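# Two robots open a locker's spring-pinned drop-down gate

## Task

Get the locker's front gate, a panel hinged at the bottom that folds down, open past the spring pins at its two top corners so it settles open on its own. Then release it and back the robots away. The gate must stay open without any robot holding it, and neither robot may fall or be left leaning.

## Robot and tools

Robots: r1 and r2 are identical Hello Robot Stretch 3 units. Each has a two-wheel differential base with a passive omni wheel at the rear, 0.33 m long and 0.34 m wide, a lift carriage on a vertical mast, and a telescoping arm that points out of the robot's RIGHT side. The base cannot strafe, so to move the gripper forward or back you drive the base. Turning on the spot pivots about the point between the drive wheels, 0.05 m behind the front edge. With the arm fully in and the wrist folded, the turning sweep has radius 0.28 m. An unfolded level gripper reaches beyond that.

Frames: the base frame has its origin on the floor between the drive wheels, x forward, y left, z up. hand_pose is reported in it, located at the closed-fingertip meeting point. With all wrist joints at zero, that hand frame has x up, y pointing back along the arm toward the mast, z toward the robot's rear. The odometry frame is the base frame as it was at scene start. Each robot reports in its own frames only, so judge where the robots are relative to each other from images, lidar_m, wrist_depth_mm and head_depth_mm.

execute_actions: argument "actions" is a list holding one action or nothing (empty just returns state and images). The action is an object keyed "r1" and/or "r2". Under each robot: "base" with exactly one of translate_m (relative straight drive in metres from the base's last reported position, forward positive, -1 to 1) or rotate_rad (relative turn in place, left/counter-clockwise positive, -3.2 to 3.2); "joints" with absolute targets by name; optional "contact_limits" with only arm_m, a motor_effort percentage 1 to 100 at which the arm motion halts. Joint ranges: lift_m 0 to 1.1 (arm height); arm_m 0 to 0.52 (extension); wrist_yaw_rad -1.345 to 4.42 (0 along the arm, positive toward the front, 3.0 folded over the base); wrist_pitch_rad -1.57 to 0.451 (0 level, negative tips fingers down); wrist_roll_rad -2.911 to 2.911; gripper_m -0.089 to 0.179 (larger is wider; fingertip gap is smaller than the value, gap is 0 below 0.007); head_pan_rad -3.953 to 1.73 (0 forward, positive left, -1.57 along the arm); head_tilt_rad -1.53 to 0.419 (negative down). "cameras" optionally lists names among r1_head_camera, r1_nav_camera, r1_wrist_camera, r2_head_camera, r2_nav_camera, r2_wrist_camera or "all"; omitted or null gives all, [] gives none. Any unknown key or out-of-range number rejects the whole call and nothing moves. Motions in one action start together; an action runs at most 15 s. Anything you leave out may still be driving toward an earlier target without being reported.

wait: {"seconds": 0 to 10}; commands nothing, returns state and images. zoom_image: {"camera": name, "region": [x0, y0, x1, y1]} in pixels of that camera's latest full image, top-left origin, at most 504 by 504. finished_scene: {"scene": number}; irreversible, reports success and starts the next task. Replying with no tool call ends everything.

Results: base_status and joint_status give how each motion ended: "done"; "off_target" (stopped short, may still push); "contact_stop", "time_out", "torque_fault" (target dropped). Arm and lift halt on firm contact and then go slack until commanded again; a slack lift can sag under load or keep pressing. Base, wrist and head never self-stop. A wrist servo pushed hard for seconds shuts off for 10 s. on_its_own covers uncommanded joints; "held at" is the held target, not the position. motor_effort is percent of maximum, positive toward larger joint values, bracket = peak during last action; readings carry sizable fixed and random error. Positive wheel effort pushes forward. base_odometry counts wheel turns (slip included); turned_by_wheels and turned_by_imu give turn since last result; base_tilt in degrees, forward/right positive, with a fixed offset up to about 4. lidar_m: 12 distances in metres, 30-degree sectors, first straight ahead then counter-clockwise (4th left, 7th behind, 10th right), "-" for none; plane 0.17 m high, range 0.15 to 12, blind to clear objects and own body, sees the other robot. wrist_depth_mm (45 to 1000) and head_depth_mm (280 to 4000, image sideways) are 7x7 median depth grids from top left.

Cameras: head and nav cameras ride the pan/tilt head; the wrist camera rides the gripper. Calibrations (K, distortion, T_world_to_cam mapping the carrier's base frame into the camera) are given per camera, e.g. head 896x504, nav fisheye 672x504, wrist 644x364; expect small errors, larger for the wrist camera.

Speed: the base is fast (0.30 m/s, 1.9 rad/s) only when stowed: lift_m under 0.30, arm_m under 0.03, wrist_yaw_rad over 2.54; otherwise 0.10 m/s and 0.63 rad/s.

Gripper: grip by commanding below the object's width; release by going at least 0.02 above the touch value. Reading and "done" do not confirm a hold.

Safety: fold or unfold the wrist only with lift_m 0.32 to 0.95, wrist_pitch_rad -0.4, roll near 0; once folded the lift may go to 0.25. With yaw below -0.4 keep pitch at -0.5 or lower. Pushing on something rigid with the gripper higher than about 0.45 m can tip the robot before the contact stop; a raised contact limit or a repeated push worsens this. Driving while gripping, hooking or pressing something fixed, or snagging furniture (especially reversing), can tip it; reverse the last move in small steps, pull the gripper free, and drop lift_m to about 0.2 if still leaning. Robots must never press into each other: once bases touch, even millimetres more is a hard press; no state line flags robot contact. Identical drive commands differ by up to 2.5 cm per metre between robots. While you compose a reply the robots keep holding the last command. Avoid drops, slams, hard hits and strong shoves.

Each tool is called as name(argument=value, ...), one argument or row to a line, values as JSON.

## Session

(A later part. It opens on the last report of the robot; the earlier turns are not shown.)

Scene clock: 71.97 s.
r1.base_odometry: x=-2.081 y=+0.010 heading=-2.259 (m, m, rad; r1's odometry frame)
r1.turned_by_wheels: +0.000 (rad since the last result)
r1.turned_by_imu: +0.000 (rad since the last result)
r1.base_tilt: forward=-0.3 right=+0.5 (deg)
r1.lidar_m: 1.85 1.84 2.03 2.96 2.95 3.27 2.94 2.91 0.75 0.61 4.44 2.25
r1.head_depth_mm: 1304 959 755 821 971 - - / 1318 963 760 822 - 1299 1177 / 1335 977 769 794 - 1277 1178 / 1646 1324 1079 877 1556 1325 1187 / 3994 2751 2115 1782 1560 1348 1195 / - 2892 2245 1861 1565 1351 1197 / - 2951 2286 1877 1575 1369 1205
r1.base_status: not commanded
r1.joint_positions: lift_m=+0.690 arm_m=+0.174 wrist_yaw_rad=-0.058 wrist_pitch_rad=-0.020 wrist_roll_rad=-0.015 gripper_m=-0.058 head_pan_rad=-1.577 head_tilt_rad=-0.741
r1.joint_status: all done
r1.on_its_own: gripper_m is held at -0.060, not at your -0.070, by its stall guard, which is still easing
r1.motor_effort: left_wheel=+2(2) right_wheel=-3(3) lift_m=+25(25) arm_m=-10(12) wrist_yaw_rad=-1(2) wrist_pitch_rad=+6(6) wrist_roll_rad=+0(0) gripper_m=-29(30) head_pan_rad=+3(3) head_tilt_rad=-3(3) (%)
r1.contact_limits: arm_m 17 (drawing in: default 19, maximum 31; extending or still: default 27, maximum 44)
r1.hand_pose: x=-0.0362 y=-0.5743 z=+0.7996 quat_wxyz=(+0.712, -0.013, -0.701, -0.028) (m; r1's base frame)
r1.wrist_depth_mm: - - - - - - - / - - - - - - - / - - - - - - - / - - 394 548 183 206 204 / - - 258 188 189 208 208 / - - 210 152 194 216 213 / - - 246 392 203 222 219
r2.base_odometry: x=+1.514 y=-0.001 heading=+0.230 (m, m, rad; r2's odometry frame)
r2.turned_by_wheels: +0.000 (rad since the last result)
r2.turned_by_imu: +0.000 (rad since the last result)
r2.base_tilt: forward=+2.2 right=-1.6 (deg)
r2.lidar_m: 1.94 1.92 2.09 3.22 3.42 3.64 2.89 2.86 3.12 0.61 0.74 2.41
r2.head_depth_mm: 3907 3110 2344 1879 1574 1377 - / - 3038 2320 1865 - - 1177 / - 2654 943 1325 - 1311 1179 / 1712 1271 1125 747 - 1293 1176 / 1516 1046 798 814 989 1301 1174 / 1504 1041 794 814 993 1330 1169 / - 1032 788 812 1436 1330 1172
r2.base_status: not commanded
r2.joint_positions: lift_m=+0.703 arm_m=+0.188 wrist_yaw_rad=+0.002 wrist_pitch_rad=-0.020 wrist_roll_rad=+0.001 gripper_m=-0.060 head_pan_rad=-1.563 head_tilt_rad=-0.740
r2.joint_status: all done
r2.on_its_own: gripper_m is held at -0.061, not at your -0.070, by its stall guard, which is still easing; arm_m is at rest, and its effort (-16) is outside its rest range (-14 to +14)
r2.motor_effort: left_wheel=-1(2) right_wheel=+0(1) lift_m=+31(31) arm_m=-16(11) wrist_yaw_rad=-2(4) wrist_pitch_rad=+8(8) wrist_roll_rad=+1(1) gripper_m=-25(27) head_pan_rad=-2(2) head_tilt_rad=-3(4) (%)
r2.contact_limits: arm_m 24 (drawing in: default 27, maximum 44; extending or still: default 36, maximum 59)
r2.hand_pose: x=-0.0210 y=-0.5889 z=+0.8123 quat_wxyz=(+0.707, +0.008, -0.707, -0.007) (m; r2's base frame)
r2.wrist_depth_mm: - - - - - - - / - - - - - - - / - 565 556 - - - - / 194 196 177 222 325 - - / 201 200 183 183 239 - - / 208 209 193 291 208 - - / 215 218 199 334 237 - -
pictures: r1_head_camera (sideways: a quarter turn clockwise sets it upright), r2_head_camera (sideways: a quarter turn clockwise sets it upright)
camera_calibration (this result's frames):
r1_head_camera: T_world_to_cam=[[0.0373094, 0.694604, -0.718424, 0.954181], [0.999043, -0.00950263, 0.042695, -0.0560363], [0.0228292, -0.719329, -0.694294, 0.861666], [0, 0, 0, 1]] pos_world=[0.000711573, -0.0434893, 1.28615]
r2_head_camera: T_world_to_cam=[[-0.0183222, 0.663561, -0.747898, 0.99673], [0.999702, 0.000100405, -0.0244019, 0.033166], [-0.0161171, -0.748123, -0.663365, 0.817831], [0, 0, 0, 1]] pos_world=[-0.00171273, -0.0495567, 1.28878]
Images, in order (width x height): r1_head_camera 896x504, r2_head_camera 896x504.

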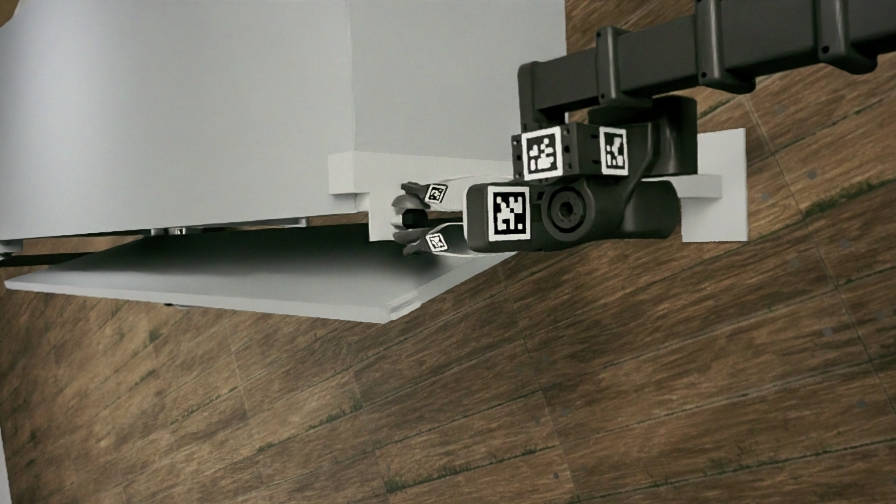

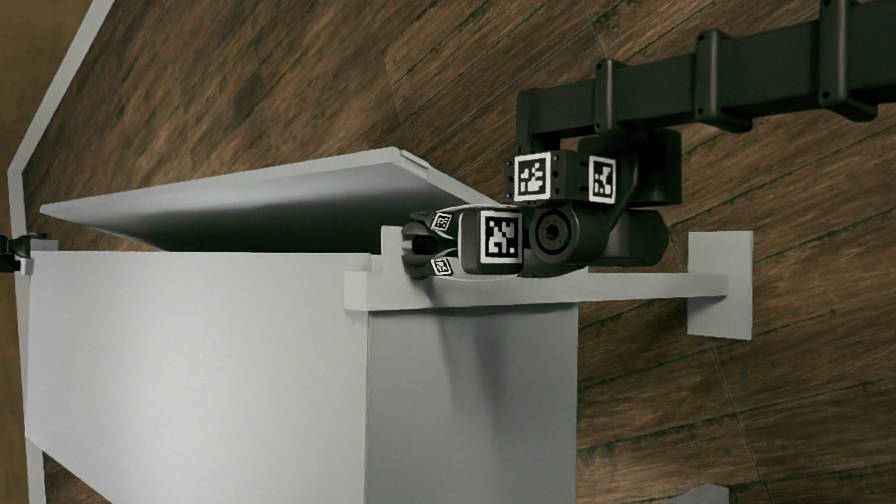

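The gate is released and dropping. Now I'll let go and retract.

execute_actions(
  actions=[
    {"r1": {"joints": {"gripper_m": 0.06}}, "r2": {"joints": {"gripper_m": 0.06}}},
  ],
  cameras=[],
)

execute_actions(
  actions=[
    {"r1": {"joints": {"arm_m": 0.0}}, "r2": {"joints": {"arm_m": 0.0}}},
  ],
)

Scene clock: 73.97 s.
r1.base_odometry: x=-2.081 y=+0.010 heading=-2.259 (m, m, rad; r1's odometry frame)
r1.turned_by_wheels: +0.000 (rad since the last result)
r1.turned_by_imu: +0.000 (rad since the last result)
r1.base_tilt: forward=-0.3 right=+0.4 (deg)
r1.lidar_m: 1.85 1.84 2.03 2.97 2.96 3.27 2.93 2.92 0.75 0.61 4.40 2.26
r1.head_depth_mm: 1303 958 755 823 976 - - / 1324 968 761 821 - 1303 1180 / 1349 980 767 795 - 1277 1183 / 3396 2570 2089 1755 1547 1313 1194 / 3953 2760 2240 1845 1555 1349 1194 / - 2888 2262 1848 1560 1356 1197 / - 2928 2270 1862 1577 1369 1205
r1.base_status: not commanded
r1.joint_positions: lift_m=+0.690 arm_m=+0.173 wrist_yaw_rad=-0.058 wrist_pitch_rad=-0.020 wrist_roll_rad=-0.015 gripper_m=+0.060 head_pan_rad=-1.577 head_tilt_rad=-0.741
r1.joint_status: all done
r1.motor_effort: left_wheel=+1(2) right_wheel=-2(2) lift_m=+25(25) arm_m=-2(10) wrist_yaw_rad=-3(3) wrist_pitch_rad=+6(5) wrist_roll_rad=+0(0) gripper_m=+0(85) head_pan_rad=+4(4) head_tilt_rad=-4(3) (%)
r1.hand_pose: x=-0.0362 y=-0.5735 z=+0.7996 quat_wxyz=(+0.712, -0.013, -0.701, -0.028) (m; r1's base frame)
r1.wrist_depth_mm: - - - - - - - / - - - - - - - / - - - - - - - / - - - - 187 206 209 / - - - 192 192 209 210 / - - - 205 197 216 216 / - - - 855 205 223 222
r2.base_odometry: x=+1.514 y=-0.001 heading=+0.230 (m, m, rad; r2's odometry frame)
r2.turned_by_wheels: +0.000 (rad since the last result)
r2.turned_by_imu: +0.000 (rad since the last result)
r2.base_tilt: forward=+2.2 right=-1.7 (deg)
r2.lidar_m: 1.94 1.91 2.09 3.22 3.41 3.62 2.89 2.86 3.13 0.61 0.74 2.41
r2.head_depth_mm: 3951 3079 2334 1875 1577 1378 - / - 3062 2319 1863 - - 1175 / - 3027 2317 1861 - 1316 1176 / 1871 1868 1647 760 - 1272 1177 / 1522 1042 797 813 994 1302 1171 / 1504 1038 792 815 991 1334 1170 / - 1033 791 813 1436 1326 1171
r2.base_status: not commanded
r2.joint_positions: lift_m=+0.703 arm_m=+0.187 wrist_yaw_rad=+0.002 wrist_pitch_rad=-0.020 wrist_roll_rad=+0.001 gripper_m=+0.060 head_pan_rad=-1.563 head_tilt_rad=-0.740
r2.joint_status: all done
r2.motor_effort: left_wheel=-1(1) right_wheel=+0(0) lift_m=+30(31) arm_m=-7(15) wrist_yaw_rad=-2(2) wrist_pitch_rad=+7(7) wrist_roll_rad=+1(1) gripper_m=+0(82) head_pan_rad=-2(2) head_tilt_rad=-3(3) (%)
r2.hand_pose: x=-0.0210 y=-0.5881 z=+0.8124 quat_wxyz=(+0.707, +0.008, -0.707, -0.007) (m; r2's base frame)
r2.wrist_depth_mm: - - - - - - - / - - - - - - - / - 577 561 - - - - / 195 197 179 200 - - - / 203 203 185 186 - - - / 209 210 - 693 - - - / 217 217 202 - - - -
pictures: none
No camera images: the call's "cameras" was empty. Leave "cameras" out to get every camera's image.

Scene clock: 76.60 s.
r1.base_odometry: x=-2.081 y=+0.010 heading=-2.259 (m, m, rad; r1's odometry frame)
r1.turned_by_wheels: +0.000 (rad since the last result)
r1.turned_by_imu: +0.000 (rad since the last result)
r1.base_tilt: forward=-0.2 right=+0.4 (deg)
r1.lidar_m: 1.85 1.83 2.03 2.97 2.95 3.28 2.94 2.92 0.75 0.61 4.37 2.26
r1.head_depth_mm: 1306 961 752 824 1430 1331 - / 1327 968 761 821 1436 1332 - / 1341 982 767 796 1004 1167 - / 3375 2586 2151 1777 1482 1349 1186 / 3944 2768 2227 1847 1558 1349 1194 / - 2905 2273 1848 1560 1349 1200 / - 2938 2288 1854 1572 1356 1203
r1.base_status: not commanded
r1.joint_positions: lift_m=+0.690 arm_m=+0.000 wrist_yaw_rad=-0.059 wrist_pitch_rad=-0.020 wrist_roll_rad=-0.015 gripper_m=+0.060 head_pan_rad=-1.577 head_tilt_rad=-0.741
r1.joint_status: all done
r1.motor_effort: left_wheel=+1(1) right_wheel=-2(2) lift_m=+25(25) arm_m=-1(3) wrist_yaw_rad=-2(2) wrist_pitch_rad=+5(6) wrist_roll_rad=+0(0) gripper_m=+0(0) head_pan_rad=+4(4) head_tilt_rad=-3(3) (%)
r1.hand_pose: x=-0.0365 y=-0.4005 z=+0.7996 quat_wxyz=(+0.712, -0.013, -0.701, -0.028) (m; r1's base frame)
r1.wrist_depth_mm: - - - - - - - / - - - - - - - / - - - - - - - / - - - 368 380 378 379 / - - - - 387 389 387 / - - - - 396 397 404 / - - - 791 413 416 415
r2.base_odometry: x=+1.514 y=-0.001 heading=+0.230 (m, m, rad; r2's odometry frame)
r2.turned_by_wheels: +0.000 (rad since the last result)
r2.turned_by_imu: +0.000 (rad since the last result)
r2.base_tilt: forward=+2.2 right=-1.7 (deg)
r2.lidar_m: 1.94 1.91 2.09 3.22 3.41 3.59 2.89 2.86 3.14 0.61 0.74 2.40
r2.head_depth_mm: 3918 3076 2319 1868 1572 1346 1228 / - 3036 2325 1866 1562 1346 - / - 3048 2317 1866 1561 1357 - / 1994 2050 1831 829 1374 1387 - / 1520 1047 798 810 993 1301 1175 / 1507 1038 795 815 991 1332 1168 / - 1036 792 814 1440 1318 1173
r2.base_status: not commanded
r2.joint_positions: lift_m=+0.703 arm_m=+0.000 wrist_yaw_rad=+0.001 wrist_pitch_rad=-0.020 wrist_roll_rad=+0.001 gripper_m=+0.060 head_pan_rad=-1.563 head_tilt_rad=-0.740
r2.joint_status: all done
r2.motor_effort: left_wheel=-1(1) right_wheel=+0(0) lift_m=+31(31) arm_m=-6(6) wrist_yaw_rad=-1(2) wrist_pitch_rad=+7(7) wrist_roll_rad=+1(1) gripper_m=+0(1) head_pan_rad=-2(2) head_tilt_rad=-3(3) (%)
r2.hand_pose: x=-0.0213 y=-0.4011 z=+0.8124 quat_wxyz=(+0.707, +0.007, -0.707, -0.007) (m; r2's base frame)
r2.wrist_depth_mm: - - - - - - - / - - - - - - - / - 606 586 - - - - / 383 385 383 373 - - - / 403 401 393 - - - - / 413 414 - - - - - / 426 428 432 - - - -
pictures: r1_head_camera (sideways: a quarter turn clockwise sets it upright), r1_nav_camera (sideways: a quarter turn counterclockwise sets it upright), r1_wrist_camera, r2_head_camera (sideways: a quarter turn clockwise sets it upright), r2_nav_camera (sideways: a quarter turn counterclockwise sets it upright), r2_wrist_camera
camera_calibration (this result's frames):
r1_head_camera: T_world_to_cam=[[0.0373019, 0.694605, -0.718424, 0.954181], [0.999043, -0.0094918, 0.042695, -0.0560363], [0.022837, -0.719329, -0.694294, 0.861666], [0, 0, 0, 1]] pos_world=[0.000712045, -0.0434894, 1.28615]
r1_nav_camera: T_world_to_cam=[[0.0180736, -0.647969, 0.761452, -0.947596], [-0.999599, -0.0283283, -0.000380192, 0.0551679], [0.021817, -0.76114, -0.648221, 0.797777], [0, 0, 0, 1]] pos_world=[0.0548671, -0.00523067, 1.23871]
r1_wrist_camera: T_world_to_cam=[[-0.99833, 0.0526889, 0.0236915, -0.0291629], [-0.0138101, 0.180547, -0.983469, 0.899379], [-0.0560953, -0.982154, -0.179517, -0.0868548], [0, 0, 0, 1]] pos_world=[-0.0215658, -0.246148, 0.869611]
r2_head_camera: T_world_to_cam=[[-0.0183223, 0.663565, -0.747895, 0.996725], [0.999702, 0.000100536, -0.024402, 0.033166], [-0.0161171, -0.748119, -0.663369, 0.817836], [0, 0, 0, 1]] pos_world=[-0.00171273, -0.0495566, 1.28878]
r2_nav_camera: T_world_to_cam=[[-0.0164465, -0.677404, 0.735427, -0.917956], [-0.999545, 0.0297525, 0.00505218, 0.0478258], [-0.0253032, -0.735009, -0.677585, 0.838371], [0, 0, 0, 1]] pos_world=[0.0539204, -0.00703913, 1.24292]
r2_wrist_camera: T_world_to_cam=[[-0.998494, 0.0509184, -0.0204252, 0.00976936], [0.0307252, 0.210562, -0.977097, 0.909589], [-0.0454514, -0.976253, -0.21181, -0.0583133], [0, 0, 0, 1]] pos_world=[-0.0208431, -0.248951, 0.876605]
Images, in order (width x height): r1_head_camera 896x504, r1_nav_camera 672x504, r1_wrist_camera 644x364, r2_head_camera 896x504, r2_nav_camera 672x504, r2_wrist_camera 644x364.

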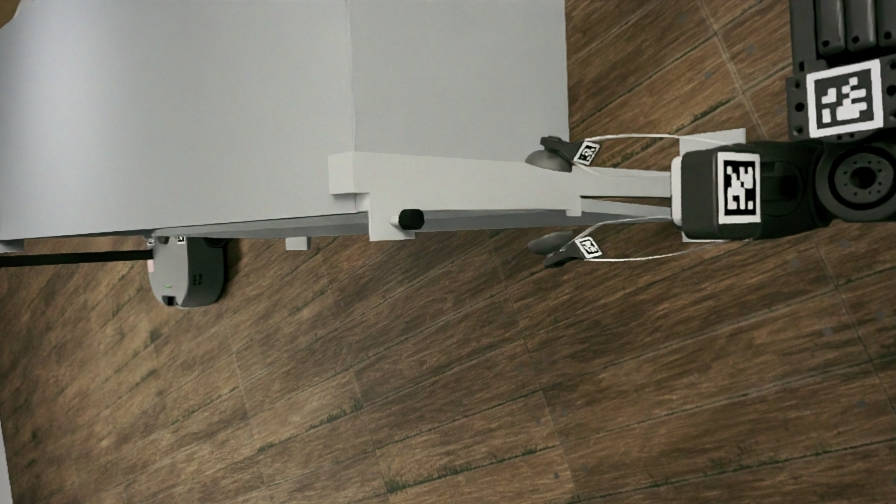

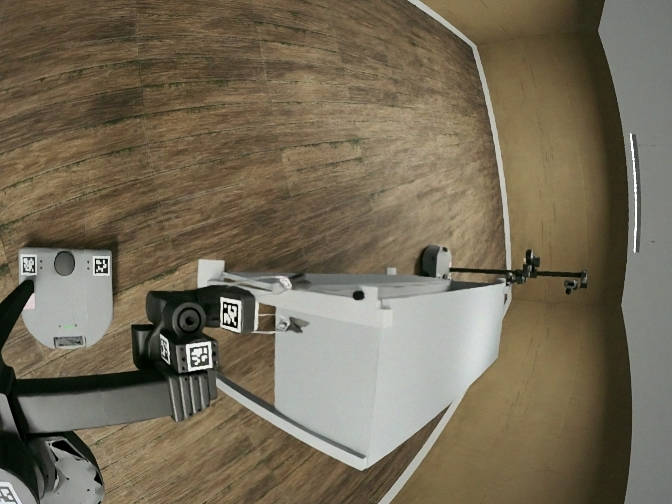

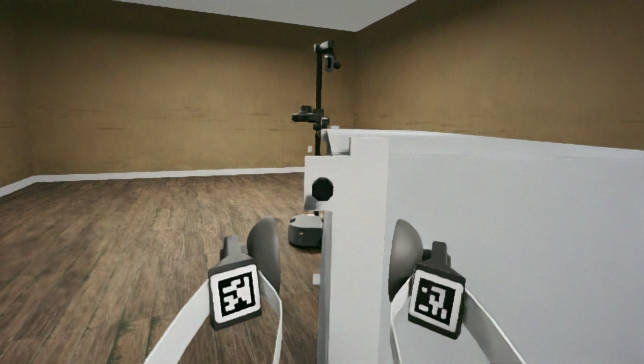

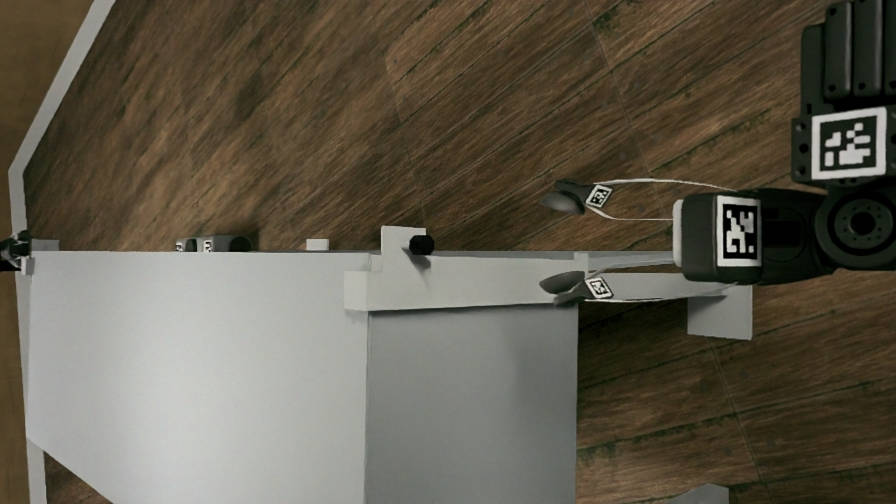

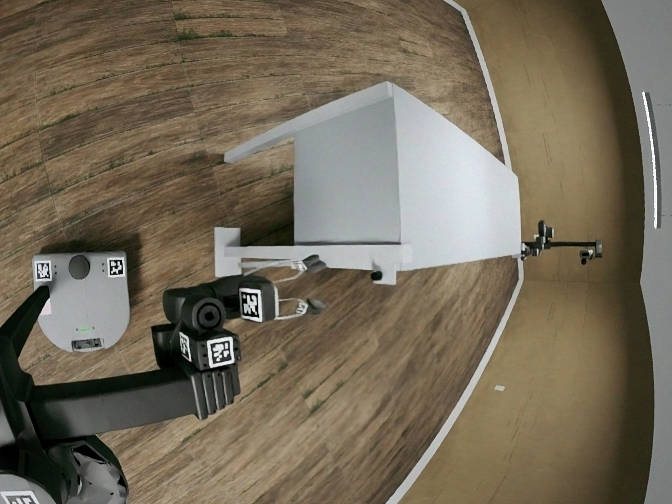

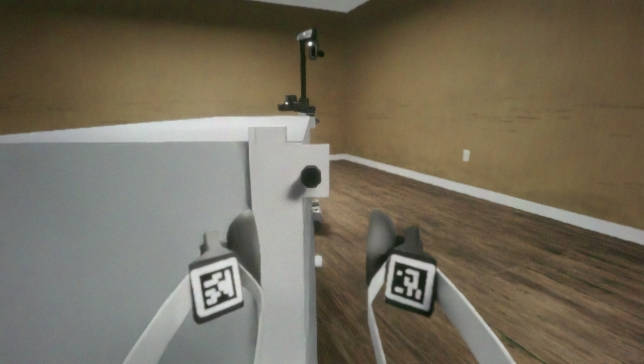

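execute_actions(
  actions=[
    {"r1": {"joints": {"wrist_yaw_rad": 1.6, "wrist_pitch_rad": -0.4}}, "r2": {"joints": {"wrist_yaw_rad": 1.6, "wrist_pitch_rad": -0.4}}},
  ],
  cameras=["r1_head_camera", "r2_head_camera"],
)

wait(
  seconds=3,
)

Scene clock: 78.87 s.
r1.base_odometry: x=-2.081 y=+0.010 heading=-2.259 (m, m, rad; r1's odometry frame)
r1.turned_by_wheels: +0.000 (rad since the last result)
r1.turned_by_imu: +0.000 (rad since the last result)
r1.base_tilt: forward=-0.3 right=+0.3 (deg)
r1.lidar_m: 1.85 1.84 2.03 2.97 2.95 3.27 2.93 2.92 0.75 0.61 4.41 2.25
r1.head_depth_mm: 1300 961 756 823 1434 1333 - / 1329 967 762 822 1438 1332 - / 1354 979 765 794 975 1287 - / 3437 2572 2152 1765 1517 1345 1193 / - 2760 2228 1839 1554 1353 1213 / - 2898 2257 1850 1561 1357 1208 / - 2928 2270 1873 1561 1361 1209
r1.base_status: not commanded
r1.joint_positions: lift_m=+0.690 arm_m=+0.000 wrist_yaw_rad=+1.597 wrist_pitch_rad=-0.412 wrist_roll_rad=-0.015 gripper_m=+0.060 head_pan_rad=-1.577 head_tilt_rad=-0.741
r1.joint_status: all done
r1.motor_effort: left_wheel=+1(1) right_wheel=-2(2) lift_m=+25(25) arm_m=-2(2) wrist_yaw_rad=+3(6) wrist_pitch_rad=+3(7) wrist_roll_rad=+0(0) gripper_m=+1(0) head_pan_rad=+3(3) head_tilt_rad=-3(3) (%)
r1.hand_pose: x=+0.2037 y=-0.1394 z=+0.7042 quat_wxyz=(+0.590, +0.594, -0.375, +0.399) (m; r1's base frame)
r1.wrist_depth_mm: - - - - - - - / - - - - - - - / - - - - - - - / - - - - - - - / - - - - - - - / - - - - - - - / 911 927 901 907 903 875 879
r2.base_odometry: x=+1.514 y=-0.001 heading=+0.230 (m, m, rad; r2's odometry frame)
r2.turned_by_wheels: +0.000 (rad since the last result)
r2.turned_by_imu: +0.000 (rad since the last result)
r2.base_tilt: forward=+2.2 right=-1.7 (deg)
r2.lidar_m: 1.93 1.92 2.09 3.22 3.43 3.59 2.89 2.86 3.13 0.61 0.74 2.40
r2.head_depth_mm: 3934 3076 2322 1876 1570 1356 1228 / - 3068 2326 1869 1565 1342 - / - 3065 2311 1855 1563 1351 - / 2091 2066 1831 831 1337 1303 - / 1520 1051 798 813 995 1308 1187 / 1506 1043 795 814 991 1328 1184 / - 1035 792 815 1434 1328 1186
r2.base_status: not commanded
r2.joint_positions: lift_m=+0.703 arm_m=+0.000 wrist_yaw_rad=+1.598 wrist_pitch_rad=-0.413 wrist_roll_rad=+0.001 gripper_m=+0.060 head_pan_rad=-1.563 head_tilt_rad=-0.740
r2.joint_status: all done
r2.motor_effort: left_wheel=-1(0) right_wheel=+0(1) lift_m=+31(31) arm_m=-6(6) wrist_yaw_rad=+2(3) wrist_pitch_rad=+5(8) wrist_roll_rad=+1(1) gripper_m=+1(1) head_pan_rad=-2(2) head_tilt_rad=-4(3) (%)
r2.hand_pose: x=+0.2036 y=-0.1394 z=+0.7166 quat_wxyz=(+0.587, +0.597, -0.379, +0.395) (m; r2's base frame)
r2.wrist_depth_mm: - - - - - - - / - - - - - - - / - - - - - - - / - - - - - - - / - - - - - - - / 993 984 - 995 - - 582 / 832 843 858 864 879 871 825
pictures: r1_head_camera (sideways: a quarter turn clockwise sets it upright), r2_head_camera (sideways: a quarter turn clockwise sets it upright)
camera_calibration (this result's frames):
r1_head_camera: T_world_to_cam=[[0.037302, 0.694605, -0.718424, 0.954181], [0.999043, -0.00949192, 0.042695, -0.0560363], [0.0228369, -0.719329, -0.694294, 0.861666], [0, 0, 0, 1]] pos_world=[0.00071204, -0.0434894, 1.28615]
r2_head_camera: T_world_to_cam=[[-0.0183221, 0.663565, -0.747895, 0.996725], [0.999702, 0.000100299, -0.024402, 0.033166], [-0.0161173, -0.748119, -0.663369, 0.817836], [0, 0, 0, 1]] pos_world=[-0.00171274, -0.0495566, 1.28878]
Images, in order (width x height): r1_head_camera 896x504, r2_head_camera 896x504.

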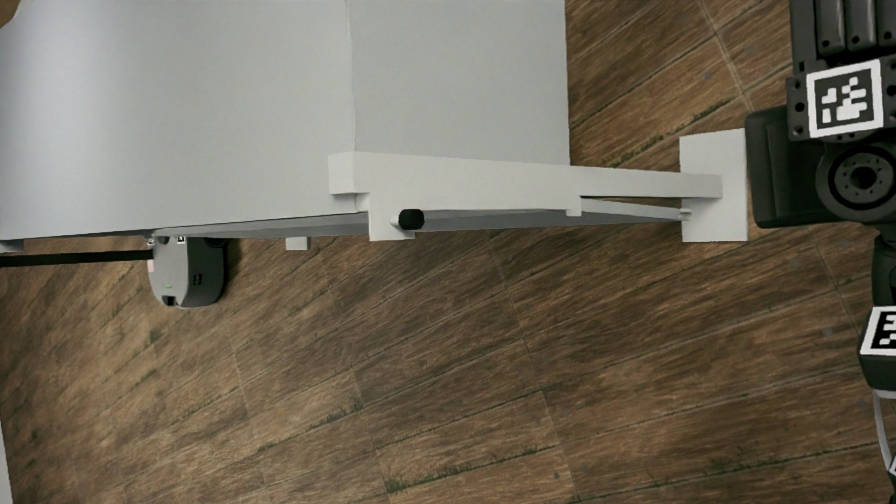

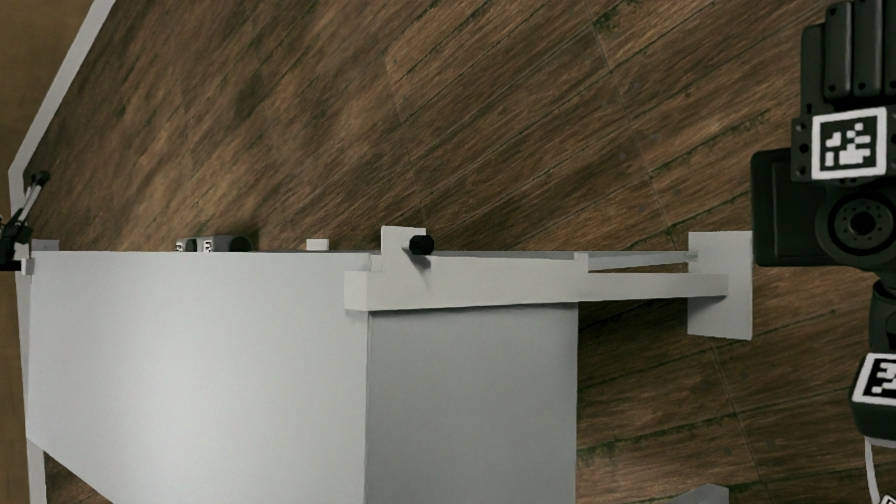

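Scene clock: 81.87 s.
r1.base_odometry: x=-2.081 y=+0.010 heading=-2.259 (m, m, rad; r1's odometry frame)
r1.turned_by_wheels: +0.000 (rad since the last result)
r1.turned_by_imu: +0.000 (rad since the last result)
r1.base_tilt: forward=-0.3 right=+0.4 (deg)
r1.lidar_m: 1.84 1.83 2.03 2.96 2.95 3.28 2.93 2.92 0.75 0.61 4.42 2.25
r1.head_depth_mm: 1311 955 755 824 1426 1321 - / 1330 970 760 822 1437 1329 - / 1352 980 766 792 976 1288 - / 3381 2559 2157 1777 1515 1343 1187 / 3975 2760 2240 1831 1547 1349 1208 / - 2877 2280 1847 1576 1350 1211 / - 2945 2287 1861 1574 1369 1202
r1.base_status: not commanded
r1.joint_positions: lift_m=+0.690 arm_m=+0.000 wrist_yaw_rad=+1.597 wrist_pitch_rad=-0.412 wrist_roll_rad=-0.015 gripper_m=+0.060 head_pan_rad=-1.577 head_tilt_rad=-0.741
r1.joint_status: all done
r1.motor_effort: left_wheel=+1(1) right_wheel=-2(2) lift_m=+25(25) arm_m=-2(2) wrist_yaw_rad=+2(6) wrist_pitch_rad=+3(7) wrist_roll_rad=+0(0) gripper_m=+0(0) head_pan_rad=+4(3) head_tilt_rad=-3(3) (%)
r1.hand_pose: x=+0.2037 y=-0.1394 z=+0.7042 quat_wxyz=(+0.590, +0.594, -0.375, +0.399) (m; r1's base frame)
r1.wrist_depth_mm: - - - - - - - / - - - - - - - / - - - - - - - / - - - - - - - / - - - - - - - / - - - - - - - / 906 885 894 919 919 925 916
r2.base_odometry: x=+1.514 y=-0.001 heading=+0.230 (m, m, rad; r2's odometry frame)
r2.turned_by_wheels: +0.000 (rad since the last result)
r2.turned_by_imu: +0.000 (rad since the last result)
r2.base_tilt: forward=+2.2 right=-1.7 (deg)
r2.lidar_m: 1.94 1.91 2.09 3.21 3.43 3.60 2.89 2.86 3.13 0.61 0.74 2.41
r2.head_depth_mm: 3927 3074 2327 1874 1582 1343 1221 / - 3062 2329 1876 1564 1352 - / - 3050 2324 1851 1559 1357 - / 2093 2046 1824 830 1329 1301 - / 1521 1052 798 814 990 1307 1197 / 1501 1041 793 814 993 1328 1200 / - 1034 790 814 1433 1328 1185
r2.base_status: not commanded
r2.joint_positions: lift_m=+0.703 arm_m=+0.000 wrist_yaw_rad=+1.598 wrist_pitch_rad=-0.413 wrist_roll_rad=+0.001 gripper_m=+0.060 head_pan_rad=-1.563 head_tilt_rad=-0.740
r2.joint_status: all done
r2.motor_effort: left_wheel=-1(0) right_wheel=+0(1) lift_m=+31(31) arm_m=-7(6) wrist_yaw_rad=+2(3) wrist_pitch_rad=+5(8) wrist_roll_rad=+1(1) gripper_m=-1(1) head_pan_rad=-2(2) head_tilt_rad=-4(3) (%)
r2.hand_pose: x=+0.2036 y=-0.1394 z=+0.7166 quat_wxyz=(+0.587, +0.597, -0.379, +0.395) (m; r2's base frame)
r2.wrist_depth_mm: - - - - - - - / - - - - - - - / - - - - - - - / - - - - - - - / - - - - - - - / 979 - - 960 - - 558 / 809 829 865 873 887 869 839
wait: 3.00 s; at rest by 0.27 s
pictures: r1_head_camera (sideways: a quarter turn clockwise sets it upright), r1_nav_camera (sideways: a quarter turn counterclockwise sets it upright), r1_wrist_camera, r2_head_camera (sideways: a quarter turn clockwise sets it upright), r2_nav_camera (sideways: a quarter turn counterclockwise sets it upright), r2_wrist_camera
camera_calibration (this result's frames):
r1_head_camera: T_world_to_cam=[[0.037302, 0.694605, -0.718424, 0.954181], [0.999043, -0.00949192, 0.042695, -0.0560363], [0.0228369, -0.719329, -0.694294, 0.861666], [0, 0, 0, 1]] pos_world=[0.00071204, -0.0434894, 1.28615]
r1_nav_camera: T_world_to_cam=[[0.0180736, -0.647969, 0.761452, -0.947596], [-0.999599, -0.0283282, -0.00038019, 0.0551679], [0.0218169, -0.76114, -0.648221, 0.797777], [0, 0, 0, 1]] pos_world=[0.0548671, -0.00523068, 1.23871]
r1_wrist_camera: T_world_to_cam=[[0.0406381, -0.99898, 0.0196714, -0.15627], [-0.540493, -0.038537, -0.840466, 0.737776], [0.840367, 0.0235227, -0.541507, 0.378373], [0, 0, 0, 1]] pos_world=[0.0871411, -0.136579, 0.828041]
r2_head_camera: T_world_to_cam=[[-0.0183223, 0.663565, -0.747894, 0.996725], [0.999702, 0.00010054, -0.024402, 0.033166], [-0.0161171, -0.748119, -0.663369, 0.817836], [0, 0, 0, 1]] pos_world=[-0.00171273, -0.0495566, 1.28878]
r2_nav_camera: T_world_to_cam=[[-0.0164465, -0.677404, 0.735427, -0.917956], [-0.999545, 0.0297525, 0.00505219, 0.0478258], [-0.0253032, -0.735009, -0.677585, 0.838372], [0, 0, 0, 1]] pos_world=[0.0539204, -0.00703912, 1.24292]
r2_wrist_camera: T_world_to_cam=[[-0.0285642, -0.999591, 0.000959434, -0.140189], [-0.569587, 0.0154877, -0.821785, 0.737689], [0.821435, -0.0240202, -0.569796, 0.399932], [0, 0, 0, 1]] pos_world=[0.0876556, -0.14195, 0.834236]
Images, in order (width x height): r1_head_camera 896x504, r1_nav_camera 672x504, r1_wrist_camera 644x364, r2_head_camera 896x504, r2_nav_camera 672x504, r2_wrist_camera 644x364.

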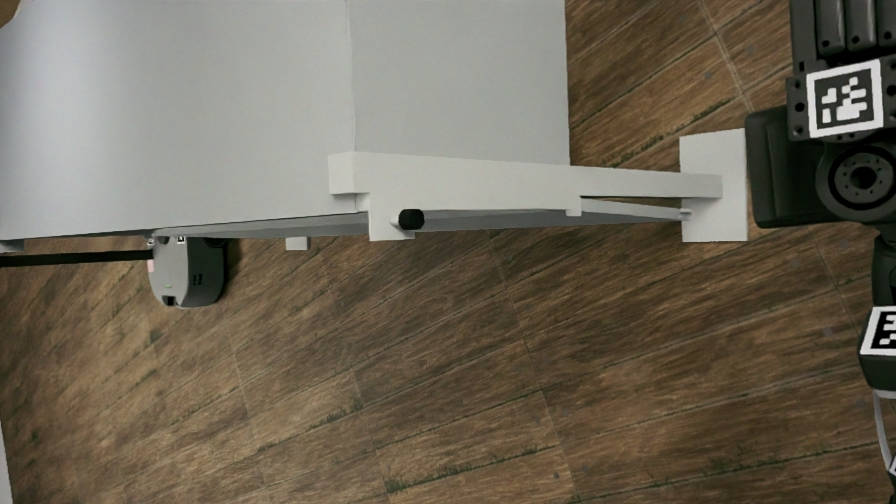

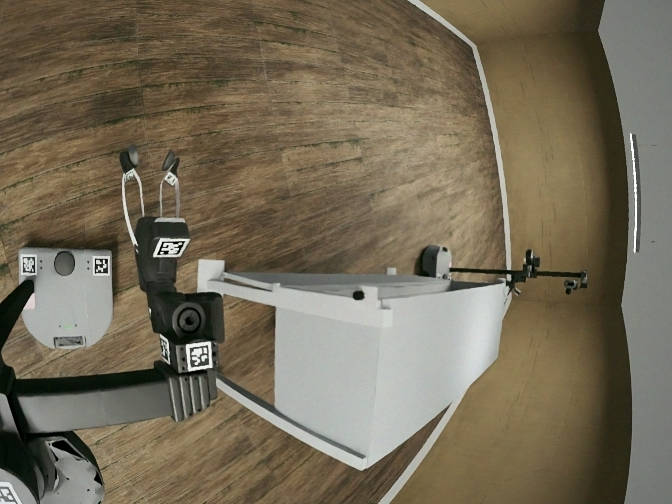

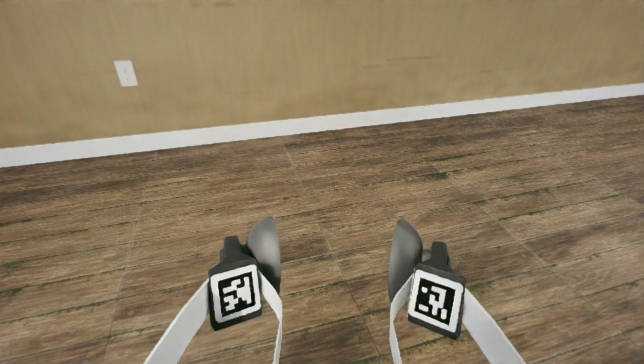

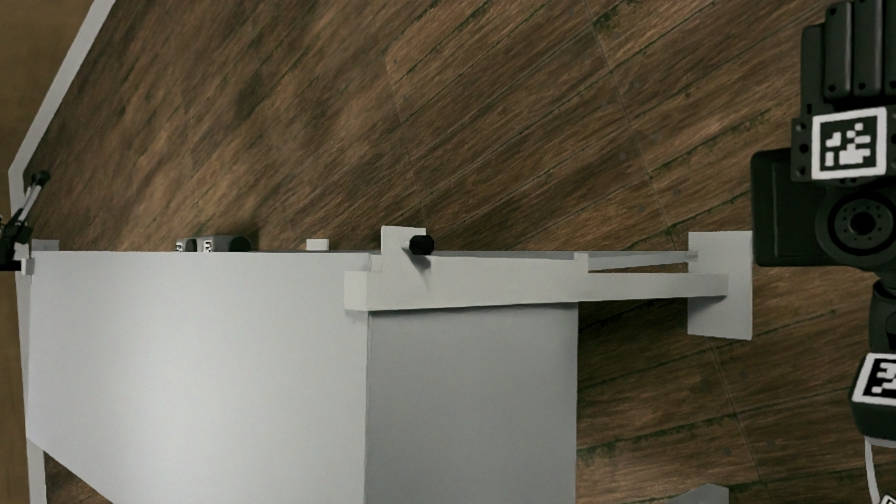

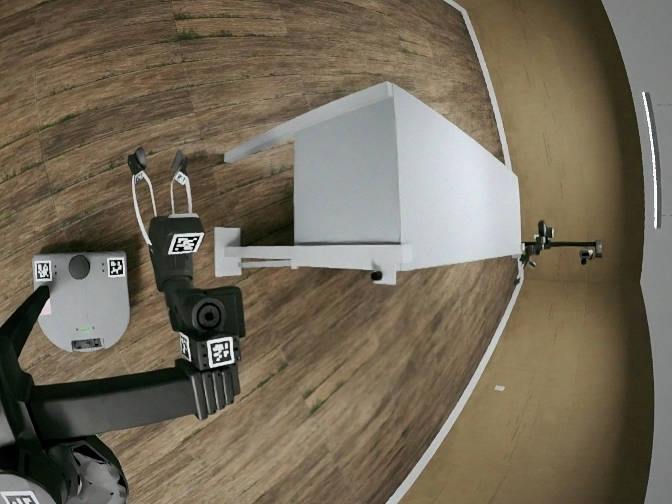

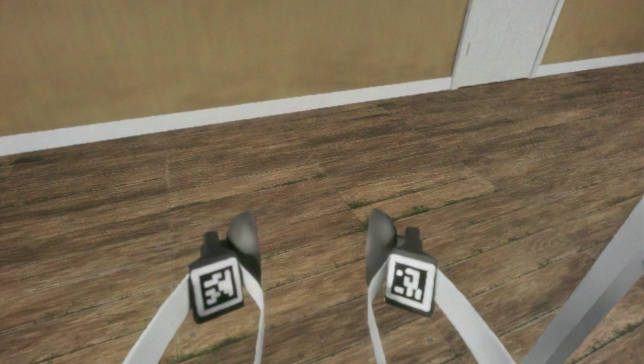

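The gate is hanging open and at rest, and both robots are clear.

finished_scene(
  scene=1,
)

The scene is finished: the task was done.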